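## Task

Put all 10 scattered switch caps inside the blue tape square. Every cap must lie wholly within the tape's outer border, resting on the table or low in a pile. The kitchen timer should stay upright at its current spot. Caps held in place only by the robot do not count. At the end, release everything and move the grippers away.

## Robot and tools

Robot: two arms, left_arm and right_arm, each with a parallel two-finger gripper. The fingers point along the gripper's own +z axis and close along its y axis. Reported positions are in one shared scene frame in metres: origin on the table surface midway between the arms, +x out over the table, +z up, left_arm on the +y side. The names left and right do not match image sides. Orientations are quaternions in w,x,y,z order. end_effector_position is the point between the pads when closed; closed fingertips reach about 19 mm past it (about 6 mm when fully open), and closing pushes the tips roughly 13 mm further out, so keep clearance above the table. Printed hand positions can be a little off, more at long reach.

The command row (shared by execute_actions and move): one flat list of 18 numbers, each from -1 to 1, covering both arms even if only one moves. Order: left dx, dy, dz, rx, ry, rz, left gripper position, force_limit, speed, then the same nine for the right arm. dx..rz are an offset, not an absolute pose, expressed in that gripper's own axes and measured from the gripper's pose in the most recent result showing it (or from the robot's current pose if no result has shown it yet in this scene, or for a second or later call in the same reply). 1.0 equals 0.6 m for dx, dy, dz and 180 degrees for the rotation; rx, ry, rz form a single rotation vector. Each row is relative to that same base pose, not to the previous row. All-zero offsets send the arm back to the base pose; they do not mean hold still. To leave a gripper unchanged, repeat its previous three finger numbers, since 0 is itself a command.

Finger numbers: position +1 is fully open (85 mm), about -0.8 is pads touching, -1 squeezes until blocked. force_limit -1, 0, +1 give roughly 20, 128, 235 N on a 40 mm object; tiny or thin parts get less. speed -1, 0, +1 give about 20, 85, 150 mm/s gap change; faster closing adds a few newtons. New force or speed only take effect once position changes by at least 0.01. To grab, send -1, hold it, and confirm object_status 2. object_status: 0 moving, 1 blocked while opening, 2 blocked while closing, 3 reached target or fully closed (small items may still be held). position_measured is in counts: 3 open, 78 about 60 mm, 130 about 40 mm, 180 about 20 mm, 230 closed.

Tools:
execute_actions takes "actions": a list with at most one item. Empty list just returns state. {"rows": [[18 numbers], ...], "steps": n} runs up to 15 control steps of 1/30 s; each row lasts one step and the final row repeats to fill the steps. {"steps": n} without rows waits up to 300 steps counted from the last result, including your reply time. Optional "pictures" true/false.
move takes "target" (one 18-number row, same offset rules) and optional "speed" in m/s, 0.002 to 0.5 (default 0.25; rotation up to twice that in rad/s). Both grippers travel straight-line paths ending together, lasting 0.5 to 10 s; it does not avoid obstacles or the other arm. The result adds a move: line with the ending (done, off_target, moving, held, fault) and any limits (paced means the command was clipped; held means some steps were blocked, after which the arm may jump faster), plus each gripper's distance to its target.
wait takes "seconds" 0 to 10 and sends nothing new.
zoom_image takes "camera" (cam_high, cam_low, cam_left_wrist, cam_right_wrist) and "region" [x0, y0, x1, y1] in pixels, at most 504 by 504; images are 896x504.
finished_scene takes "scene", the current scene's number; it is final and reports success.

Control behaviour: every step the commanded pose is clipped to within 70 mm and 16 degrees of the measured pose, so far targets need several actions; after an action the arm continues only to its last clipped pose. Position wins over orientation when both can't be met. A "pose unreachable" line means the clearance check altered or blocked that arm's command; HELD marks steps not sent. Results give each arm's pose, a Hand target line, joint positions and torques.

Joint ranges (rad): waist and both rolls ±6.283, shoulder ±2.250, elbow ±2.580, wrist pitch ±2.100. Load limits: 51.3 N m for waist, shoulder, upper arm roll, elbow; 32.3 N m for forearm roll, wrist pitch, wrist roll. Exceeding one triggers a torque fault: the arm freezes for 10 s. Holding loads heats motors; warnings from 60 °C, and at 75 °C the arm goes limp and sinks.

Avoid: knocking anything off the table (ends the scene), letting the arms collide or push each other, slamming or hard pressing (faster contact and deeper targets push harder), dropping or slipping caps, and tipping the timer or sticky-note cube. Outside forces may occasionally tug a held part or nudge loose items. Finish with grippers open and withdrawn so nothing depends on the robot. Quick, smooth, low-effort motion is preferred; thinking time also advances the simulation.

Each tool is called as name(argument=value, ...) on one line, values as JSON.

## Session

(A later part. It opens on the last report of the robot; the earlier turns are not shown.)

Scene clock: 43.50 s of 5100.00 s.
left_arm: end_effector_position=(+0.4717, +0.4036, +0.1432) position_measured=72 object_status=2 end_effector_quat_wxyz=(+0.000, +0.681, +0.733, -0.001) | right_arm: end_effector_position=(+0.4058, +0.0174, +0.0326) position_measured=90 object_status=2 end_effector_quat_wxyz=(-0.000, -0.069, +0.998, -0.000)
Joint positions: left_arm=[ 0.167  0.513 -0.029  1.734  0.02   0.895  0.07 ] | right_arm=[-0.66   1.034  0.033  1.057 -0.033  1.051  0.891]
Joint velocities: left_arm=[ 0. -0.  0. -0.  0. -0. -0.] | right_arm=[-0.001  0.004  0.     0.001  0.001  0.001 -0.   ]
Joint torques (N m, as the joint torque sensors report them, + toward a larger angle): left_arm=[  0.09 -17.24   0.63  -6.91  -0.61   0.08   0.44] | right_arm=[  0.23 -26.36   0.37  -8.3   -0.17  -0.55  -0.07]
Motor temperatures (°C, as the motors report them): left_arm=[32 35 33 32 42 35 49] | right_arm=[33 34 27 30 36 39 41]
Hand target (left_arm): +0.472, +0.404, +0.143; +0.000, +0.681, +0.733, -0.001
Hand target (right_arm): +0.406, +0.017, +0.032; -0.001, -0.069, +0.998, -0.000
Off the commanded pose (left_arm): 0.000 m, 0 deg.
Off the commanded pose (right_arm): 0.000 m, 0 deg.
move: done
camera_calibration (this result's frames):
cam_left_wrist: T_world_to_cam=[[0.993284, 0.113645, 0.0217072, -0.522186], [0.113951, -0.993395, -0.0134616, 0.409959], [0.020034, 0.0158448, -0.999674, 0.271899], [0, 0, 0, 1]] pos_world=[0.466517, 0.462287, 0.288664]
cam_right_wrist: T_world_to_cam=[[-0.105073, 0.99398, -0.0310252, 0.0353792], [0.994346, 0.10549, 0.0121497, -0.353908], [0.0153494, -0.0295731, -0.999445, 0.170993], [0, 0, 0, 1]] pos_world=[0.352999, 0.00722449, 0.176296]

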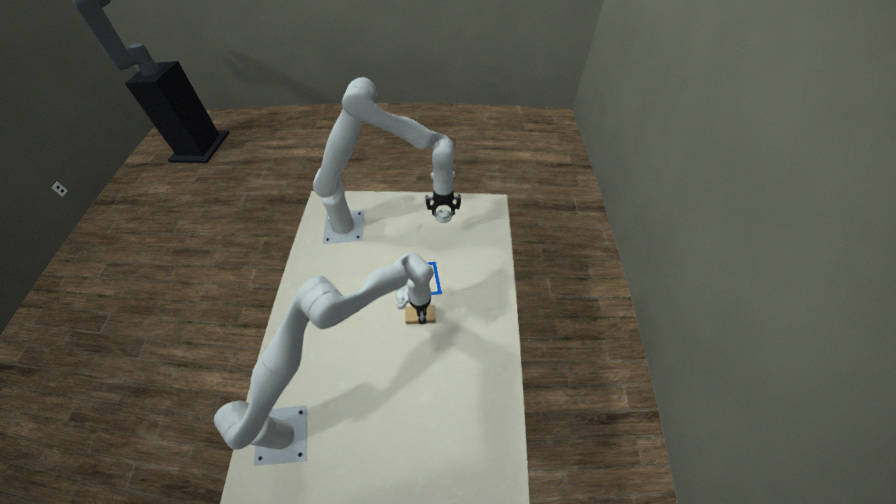

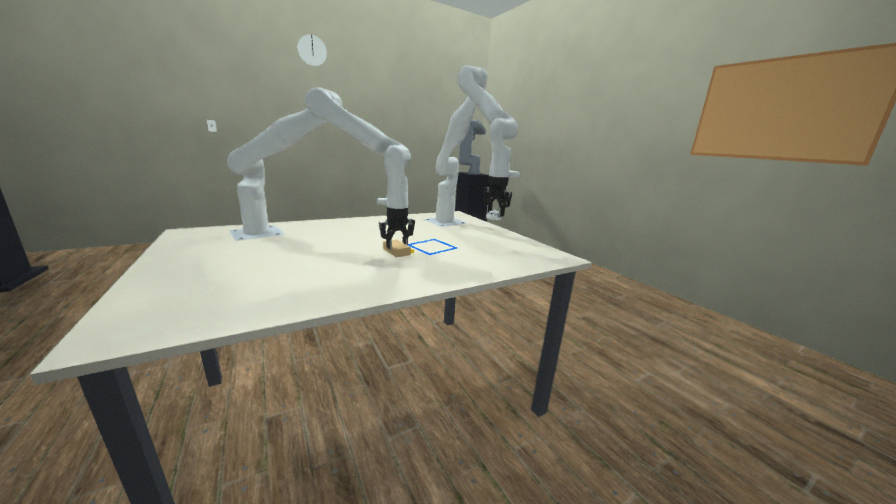

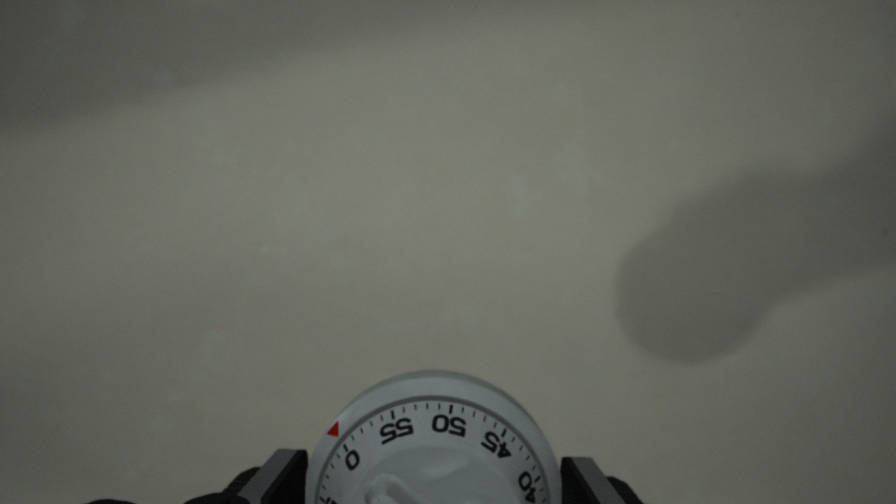

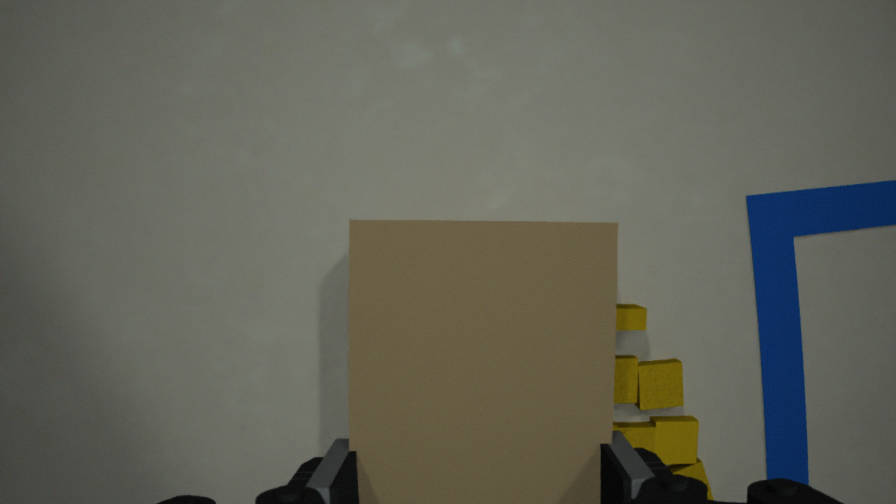

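move(target=[0,0,0,0,0,0,-1,-0.6,-0.3,0,0.145,0,0,0,0,-1,-0.6,-0.3], speed=0.05)

move(target=[-0.7493,-0.102,0.1,0,0,0,-1,-0.6,-0.3,0,-0.7,0,0,0,0,-1,-0.6,-0.3], speed=0.15)

move(target=[0,0,0.099,0,0,0,-1,-0.6,-0.3,0,0,0,0,0,0,1,-0.6,-0.3], speed=0.04)

move(target=[0,0,0,0,0,0,1,-0.6,-0.3,0,0,0,0,0,0,1,-0.6,-0.3])

move(target=[0.06,0,-0.3,0,0,0,1,-0.6,-0.3,0,0,-0.2,0,0,0,1,-0.6,-0.3])

Scene clock: 52.40 s of 5100.00 s.
left_arm: end_effector_position=(+0.4717, +0.4036, +0.1432) position_measured=72 object_status=2 end_effector_quat_wxyz=(+0.000, +0.681, +0.733, -0.001) | right_arm: end_effector_position=(+0.3940, +0.1035, +0.0331) position_measured=90 object_status=2 end_effector_quat_wxyz=(-0.000, -0.069, +0.998, +0.000)
Joint positions: left_arm=[ 0.167  0.513 -0.029  1.734  0.02   0.895  0.07 ] | right_arm=[-0.755  1.195  0.044  0.684 -0.043  1.263  0.792]
Joint velocities: left_arm=[-0.001 -0.    -0.    -0.    -0.    -0.001  0.002] | right_arm=[-0.     0.006 -0.    -0.002  0.     0.001 -0.   ]
Joint torques (N m, as the joint torque sensors report them, + toward a larger angle): left_arm=[ -0.2  -17.68   0.44  -6.69  -0.22   0.35   0.14] | right_arm=[  0.14 -29.     0.43  -8.6   -0.21  -0.61  -0.11]
Motor temperatures (°C, as the motors report them): left_arm=[32 35 33 32 42 35 49] | right_arm=[33 34 27 30 36 39 41]
Hand target (left_arm): +0.472, +0.404, +0.143; +0.000, +0.681, +0.733, -0.001
Hand target (right_arm): +0.394, +0.103, +0.033; -0.000, -0.069, +0.998, -0.000
Off the commanded pose (left_arm): 0.000 m, 0 deg.
Off the commanded pose (right_arm): 0.001 m, 0 deg.
After step 90, 3.87 s passed at rest.
move: done
camera_calibration (this result's frames):
cam_left_wrist: T_world_to_cam=[[0.993284, 0.113644, 0.0217107, -0.522189], [0.113951, -0.993395, -0.0134611, 0.409959], [0.0200375, 0.0158447, -0.999674, 0.271897], [0, 0, 0, 1]] pos_world=[0.466518, 0.462287, 0.288664]
cam_right_wrist: T_world_to_cam=[[-0.104274, 0.994075, -0.0306943, -0.0517431], [0.994422, 0.104703, 0.0127272, -0.351192], [0.0158656, -0.029196, -0.999448, 0.173992], [0, 0, 0, 1]] pos_world=[0.341078, 0.0932875, 0.176778]

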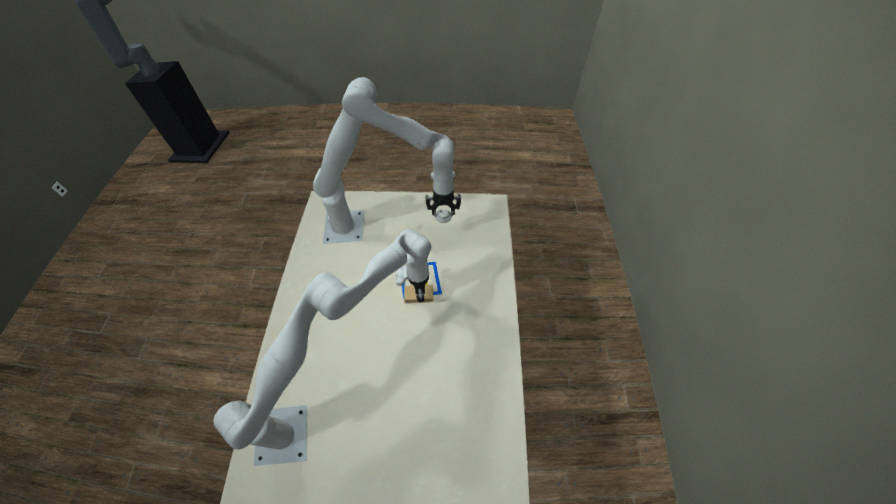

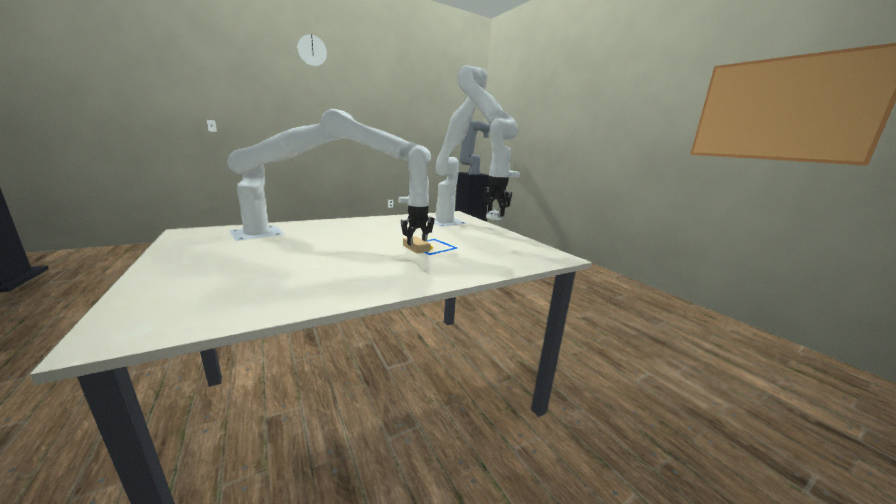

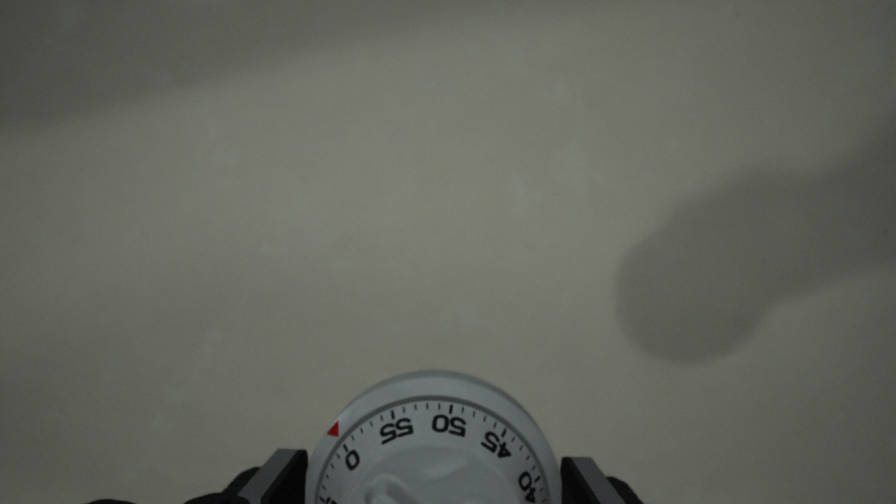

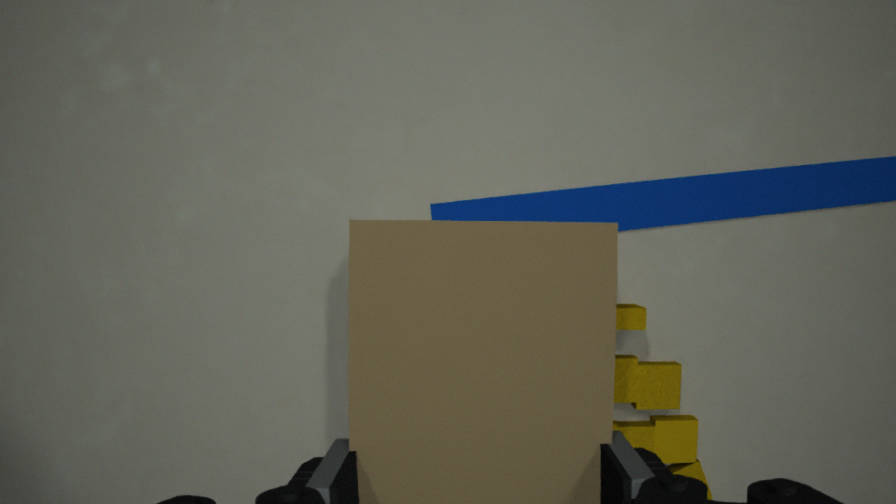

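Scene clock: 55.87 s of 5100.00 s.
left_arm: end_effector_position=(+0.4442, -0.0494, +0.0835) position_measured=72 object_status=2 end_effector_quat_wxyz=(+0.000, +0.681, +0.732, -0.000) | right_arm: end_effector_position=(+0.4522, -0.3116, +0.0325) position_measured=90 object_status=2 end_effector_quat_wxyz=(-0.000, -0.070, +0.998, +0.000)
Joint positions: left_arm=[ 0.946  0.992  0.004  0.97  -0.003  1.178  0.888] | right_arm=[-0.104  0.79  -0.006  1.636  0.005  0.717  1.407]
Joint velocities: left_arm=[ 0.001  0.009  0.001 -0.002 -0.     0.001  0.   ] | right_arm=[ 0.004 -0.001  0.002 -0.    -0.    -0.     0.001]
Joint torques (N m, as the joint torque sensors report them, + toward a larger angle): left_arm=[ -0.36 -26.34   0.59  -7.88   0.01  -0.33   0.14] | right_arm=[  0.13 -21.44  -0.07  -6.1   -0.26  -0.46  -0.07]
Motor temperatures (°C, as the motors report them): left_arm=[32 35 33 32 42 35 49] | right_arm=[33 34 27 30 36 39 41]
Hand target (left_arm): +0.444, -0.049, +0.083; -0.000, +0.681, +0.732, -0.000
Hand target (right_arm): +0.452, -0.312, +0.033; -0.000, -0.070, +0.998, +0.000
Off the commanded pose (left_arm): 0.001 m, 0 deg.
Off the commanded pose (right_arm): 0.001 m, 0 deg.
move: done
camera_calibration (this result's frames):
cam_left_wrist: T_world_to_cam=[[0.993328, 0.11321, 0.0219892, -0.442121], [0.113528, -0.993439, -0.0137926, -0.0375168], [0.0202834, 0.016197, -0.999663, 0.219883], [0, 0, 0, 1]] pos_world=[0.43897, 0.00922053, 0.229013]
cam_right_wrist: T_world_to_cam=[[-0.106371, 0.99388, -0.0297951, 0.367815], [0.99421, 0.106769, 0.0120882, -0.364843], [0.0151954, -0.0283368, -0.999483, 0.160951], [0, 0, 0, 1]] pos_world=[0.39941, -0.322049, 0.176237]

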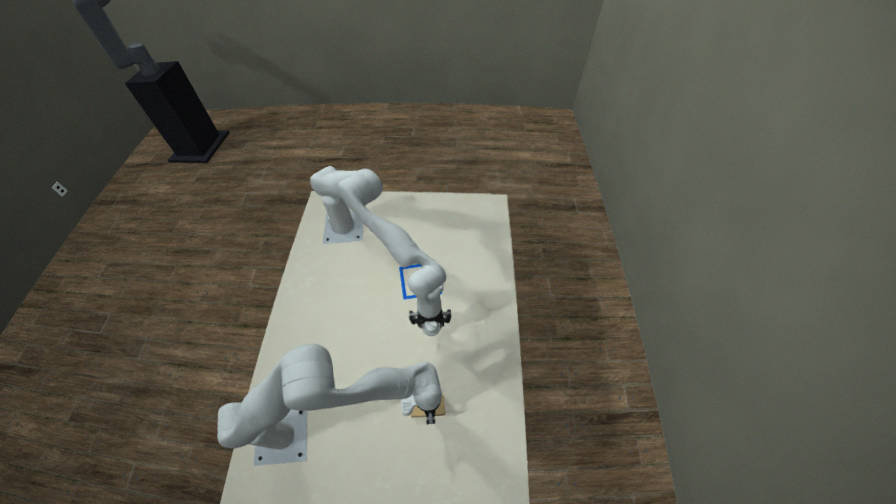

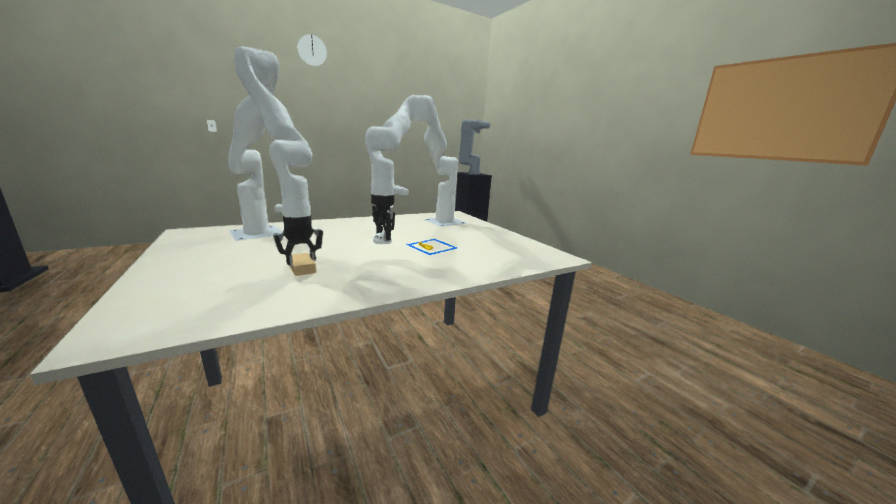

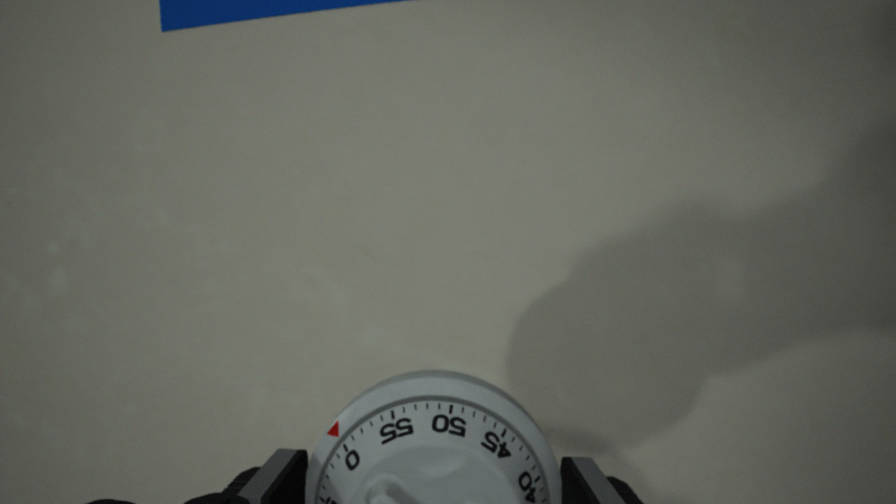

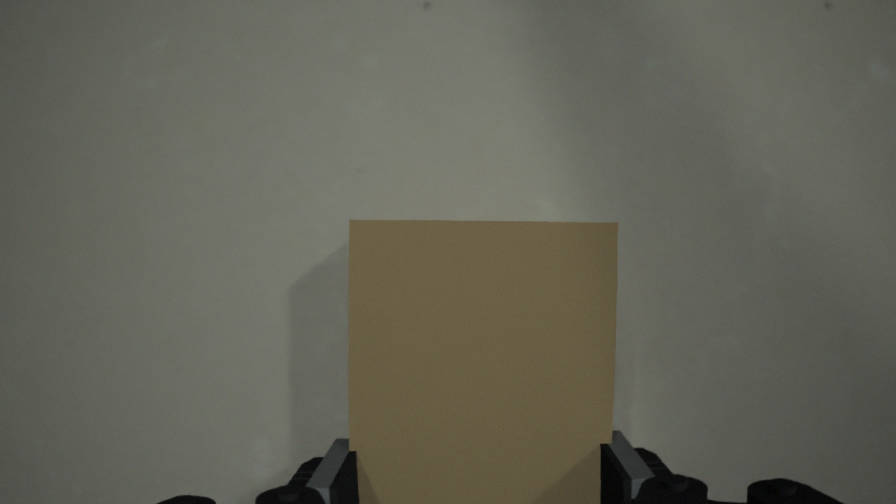

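Scene clock: 57.63 s of 5100.00 s.
left_arm: end_effector_position=(+0.4442, -0.0494, +0.0242) position_measured=72 object_status=2 end_effector_quat_wxyz=(+0.000, +0.681, +0.732, -0.000) | right_arm: end_effector_position=(+0.4522, -0.3116, +0.0325) position_measured=3 object_status=3 end_effector_quat_wxyz=(-0.000, -0.070, +0.998, +0.000)
Joint positions: left_arm=[ 0.947  1.066  0.002  1.013 -0.001  1.062  0.887] | right_arm=[-0.104  0.79  -0.006  1.636  0.005  0.717  1.407]
Joint velocities: left_arm=[-0.     0.001 -0.    -0.    -0.     0.    -0.   ] | right_arm=[-0.    -0.    -0.    -0.     0.    -0.    -0.001]
Joint torques (N m, as the joint torque sensors report them, + toward a larger angle): left_arm=[  0.16 -26.83   1.28  -7.54  -0.2    0.12   0.24] | right_arm=[  0.22 -21.04   0.09  -5.92  -0.26  -0.43  -0.2 ]
Motor temperatures (°C, as the motors report them): left_arm=[32 35 33 32 42 35 49] | right_arm=[33 34 27 30 36 39 41]
Hand target (left_arm): +0.444, -0.049, +0.024; +0.000, +0.681, +0.732, -0.000
Hand target (right_arm): +0.452, -0.312, +0.033; -0.000, -0.070, +0.998, +0.000
Off the commanded pose (left_arm): 0.000 m, 0 deg.
Off the commanded pose (right_arm): 0.000 m, 0 deg.
move: done
camera_calibration (this result's frames):
cam_left_wrist: T_world_to_cam=[[0.99331, 0.113338, 0.0221464, -0.440823], [0.113658, -0.993424, -0.0137794, -0.0383454], [0.020439, 0.0162043, -0.99966, 0.160495], [0, 0, 0, 1]] pos_world=[0.438952, 0.0092679, 0.169674]
cam_right_wrist: T_world_to_cam=[[-0.106371, 0.99388, -0.0297943, 0.367815], [0.99421, 0.106769, 0.0120923, -0.364845], [0.0151994, -0.0283355, -0.999483, 0.16095], [0, 0, 0, 1]] pos_world=[0.399411, -0.322049, 0.176237]

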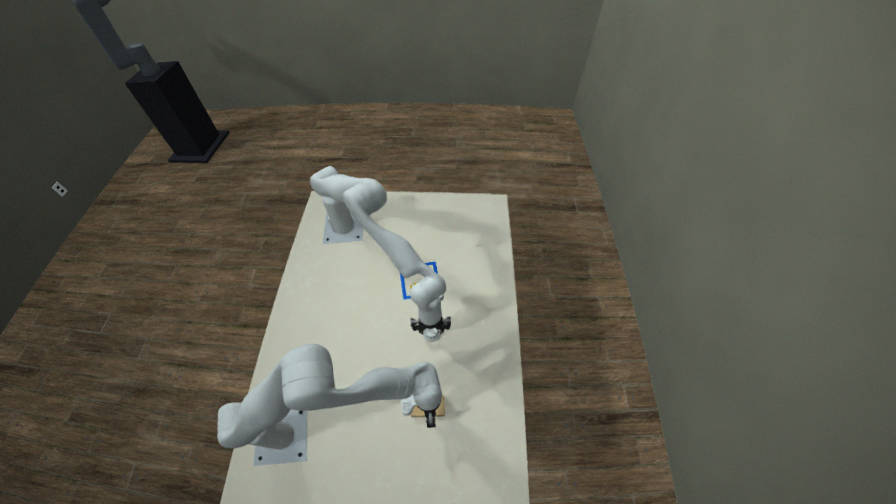

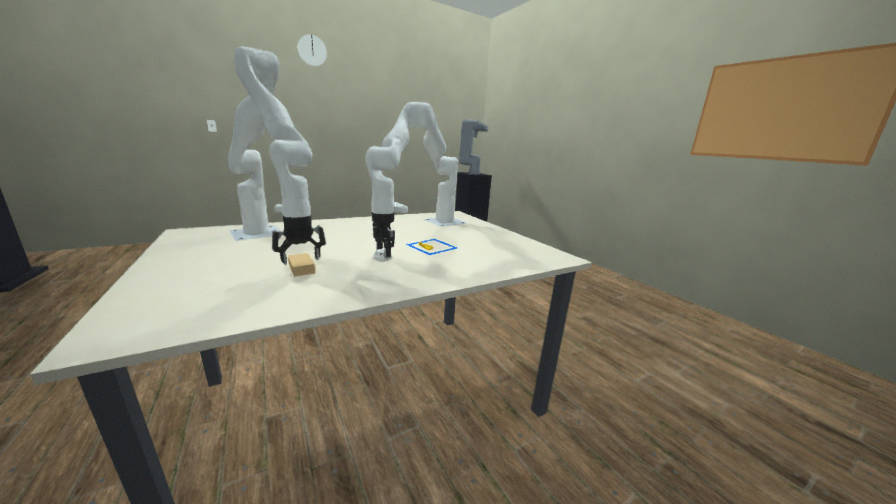

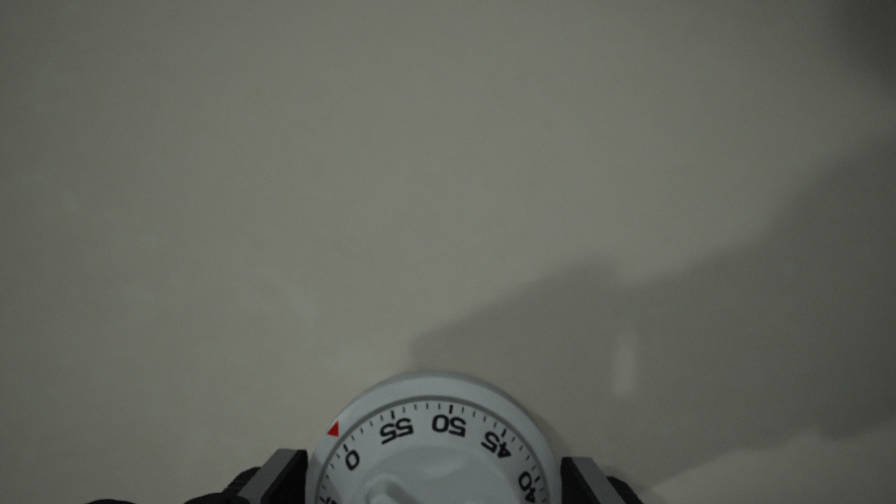

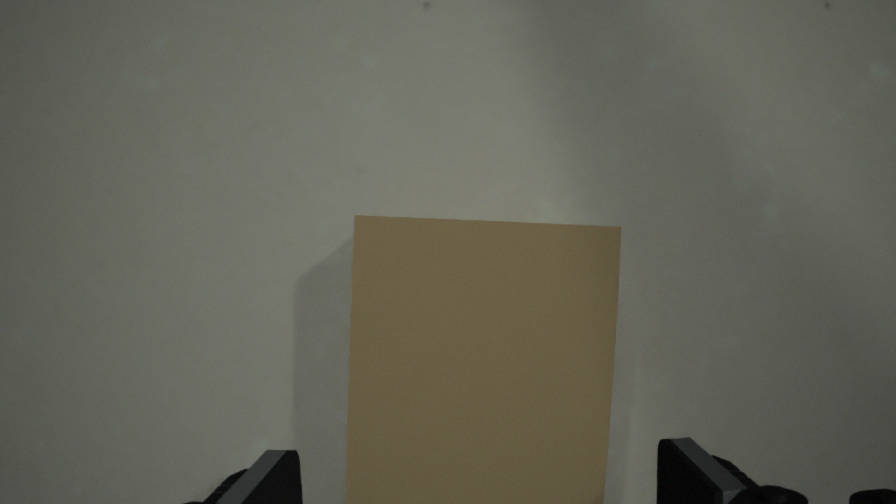

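Scene clock: 58.40 s of 5100.00 s.
left_arm: end_effector_position=(+0.4442, -0.0494, +0.0242) position_measured=3 object_status=0 end_effector_quat_wxyz=(+0.000, +0.681, +0.732, -0.000) | right_arm: end_effector_position=(+0.4522, -0.3116, +0.0325) position_measured=3 object_status=3 end_effector_quat_wxyz=(-0.000, -0.070, +0.998, +0.000)
Joint positions: left_arm=[ 0.947  1.066  0.002  1.013 -0.001  1.062  0.887] | right_arm=[-0.104  0.79  -0.006  1.636  0.005  0.716  1.407]
Joint velocities: left_arm=[ 0.001  0.    -0.     0.    -0.    -0.001  0.001] | right_arm=[-0.     0.     0.     0.001 -0.     0.001  0.001]
Joint torques (N m, as the joint torque sensors report them, + toward a larger angle): left_arm=[ -0.08 -26.     0.7   -7.87  -0.33  -0.44   0.19] | right_arm=[  0.23 -21.02   0.12  -5.99  -0.2   -0.39  -0.1 ]
Motor temperatures (°C, as the motors report them): left_arm=[32 36 33 32 42 35 49] | right_arm=[33 34 27 30 36 39 41]
Hand target (left_arm): +0.444, -0.049, +0.024; +0.000, +0.681, +0.732, -0.000
Hand target (right_arm): +0.452, -0.312, +0.033; -0.000, -0.070, +0.998, +0.000
Off the commanded pose (left_arm): 0.000 m, 0 deg.
Off the commanded pose (right_arm): 0.000 m, 0 deg.
move: done
camera_calibration (this result's frames):
cam_left_wrist: T_world_to_cam=[[0.99331, 0.113338, 0.0221508, -0.440825], [0.113658, -0.993424, -0.0137731, -0.0383477], [0.0204442, 0.0161986, -0.99966, 0.160495], [0, 0, 0, 1]] pos_world=[0.438953, 0.00926673, 0.169677]
cam_right_wrist: T_world_to_cam=[[-0.106371, 0.99388, -0.0297935, 0.367814], [0.99421, 0.106769, 0.0120966, -0.364847], [0.0152036, -0.0283343, -0.999483, 0.160949], [0, 0, 0, 1]] pos_world=[0.399412, -0.322049, 0.176238]

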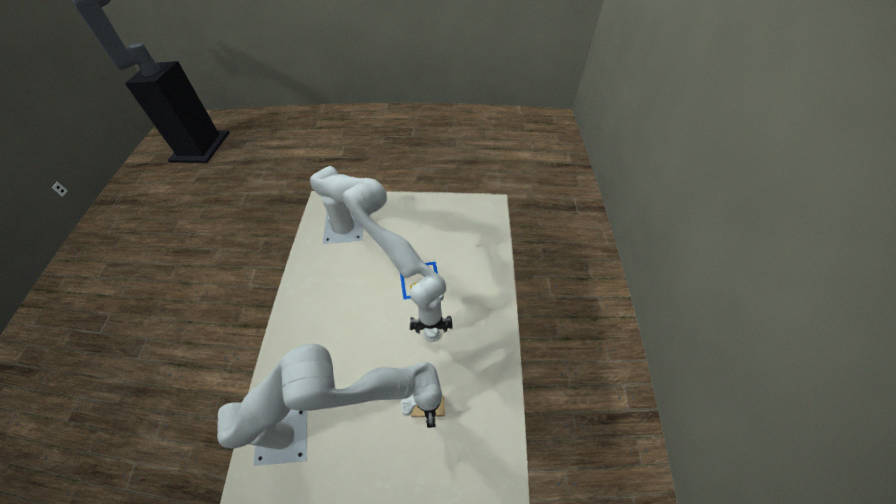

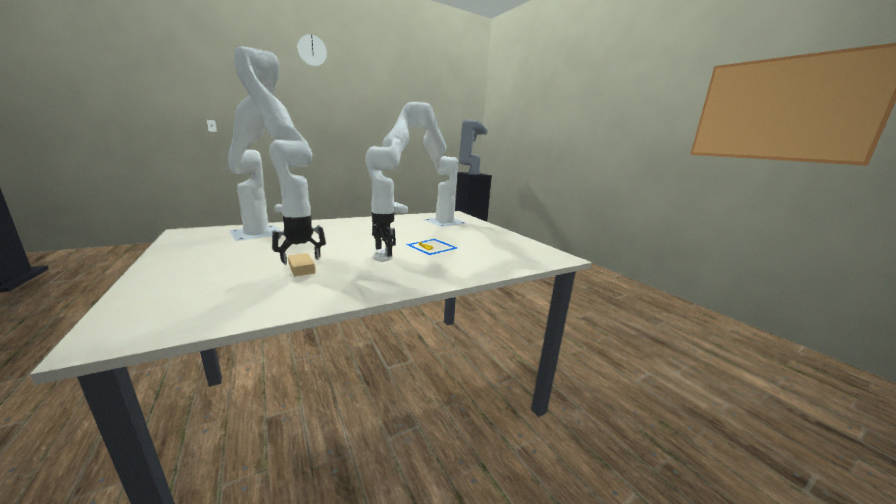

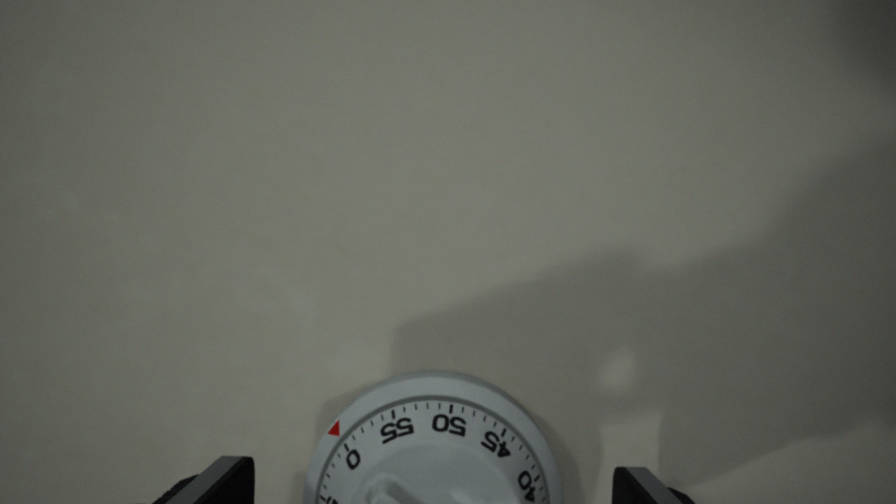

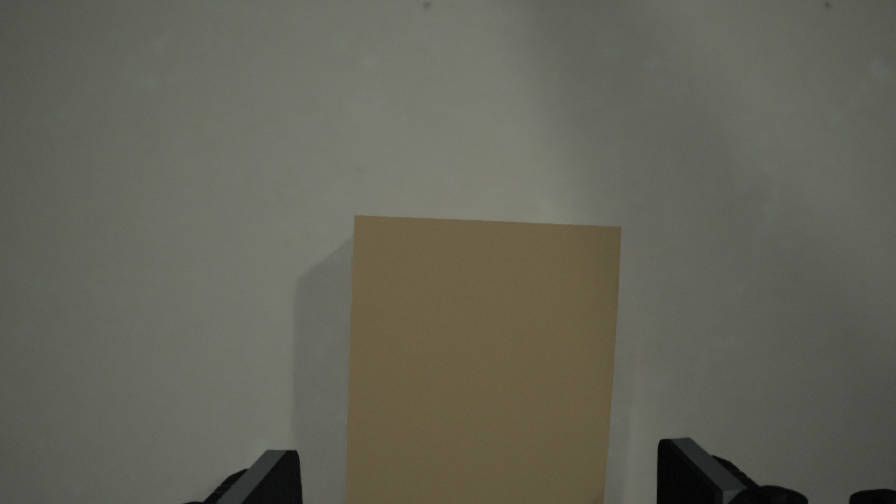

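Scene clock: 59.57 s of 5100.00 s.
left_arm: end_effector_position=(+0.4415, -0.0137, +0.2041) position_measured=3 object_status=3 end_effector_quat_wxyz=(+0.000, +0.681, +0.732, -0.001) | right_arm: end_effector_position=(+0.4522, -0.3120, +0.1524) position_measured=3 object_status=3 end_effector_quat_wxyz=(-0.000, -0.070, +0.998, +0.000)
Joint positions: left_arm=[ 0.907  0.813  0.008  0.945 -0.005  1.383  0.852] | right_arm=[-0.107  0.604 -0.002  1.529  0.001  1.01   1.411]
Joint velocities: left_arm=[-0.    -0.002 -0.    -0.     0.    -0.    -0.   ] | right_arm=[-0.    -0.002 -0.    -0.     0.     0.    -0.001]
Joint torques (N m, as the joint torque sensors report them, + toward a larger angle): left_arm=[ -0.37 -23.82   1.02  -8.7   -0.17   0.34  -0.15] | right_arm=[  0.23 -19.76   0.05  -7.71  -0.24  -0.46  -0.11]
Motor temperatures (°C, as the motors report them): left_arm=[32 36 33 32 42 35 49] | right_arm=[33 34 27 30 36 39 41]
Hand target (left_arm): +0.442, -0.014, +0.204; +0.000, +0.681, +0.732, -0.001
Hand target (right_arm): +0.452, -0.312, +0.153; -0.000, -0.070, +0.998, +0.000
Off the commanded pose (left_arm): 0.000 m, 0 deg.
Off the commanded pose (right_arm): 0.000 m, 0 deg.
move: done
camera_calibration (this result's frames):
cam_left_wrist: T_world_to_cam=[[0.993363, 0.112936, 0.0218113, -0.446142], [0.113248, -0.993473, -0.0136529, 0.0000757872], [0.020127, 0.0160323, -0.999669, 0.34001], [0, 0, 0, 1]] pos_world=[0.436329, 0.0450094, 0.349629]
cam_right_wrist: T_world_to_cam=[[-0.10609, 0.993888, -0.030519, 0.371752], [0.99424, 0.106497, 0.0120203, -0.366327], [0.015197, -0.0290679, -0.999462, 0.280529], [0, 0, 0, 1]] pos_world=[0.399394, -0.322312, 0.296127]

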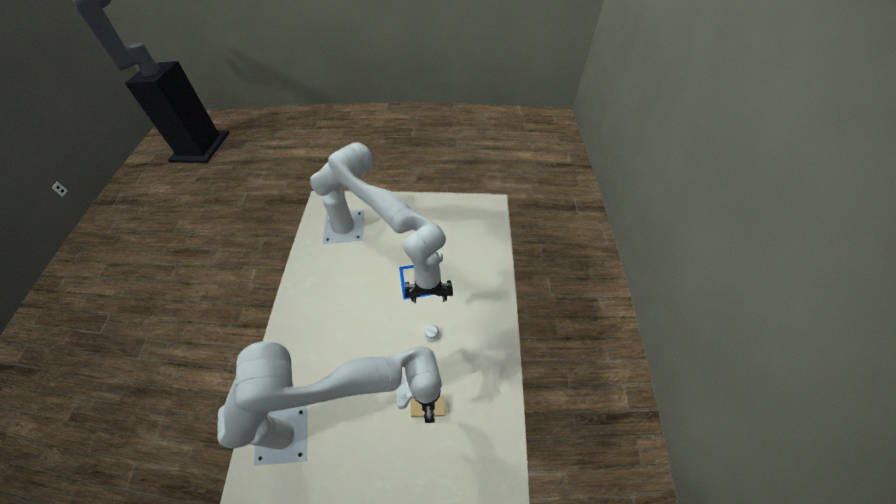

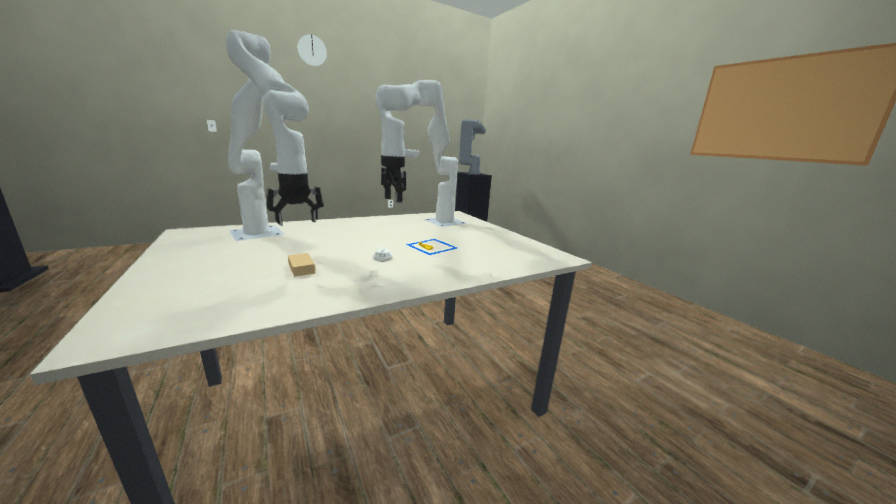

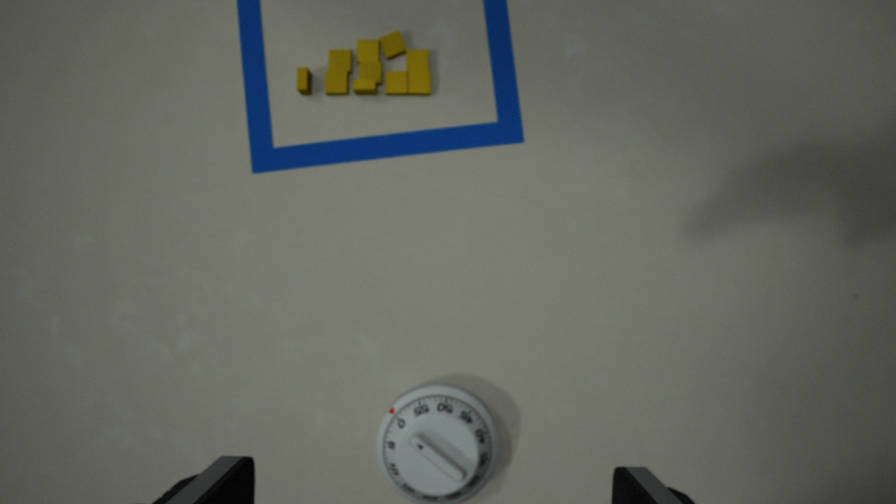

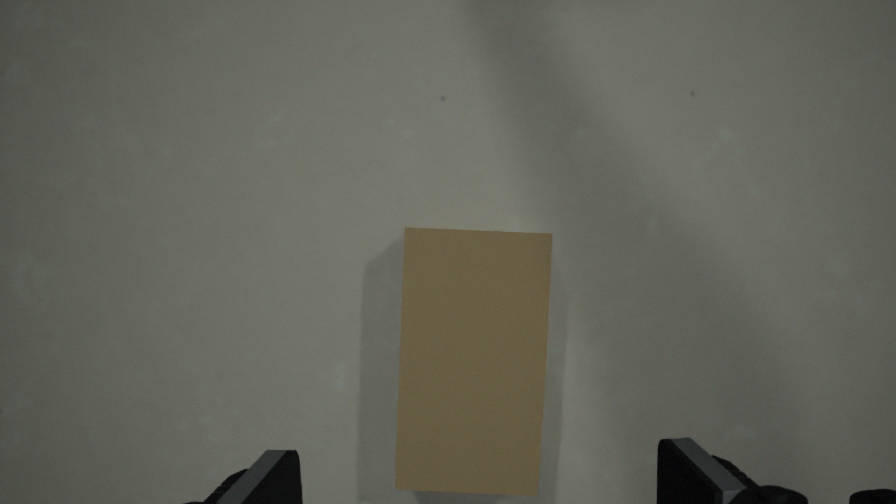

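finished_scene(scene=1)

The scene is finished: the task was done.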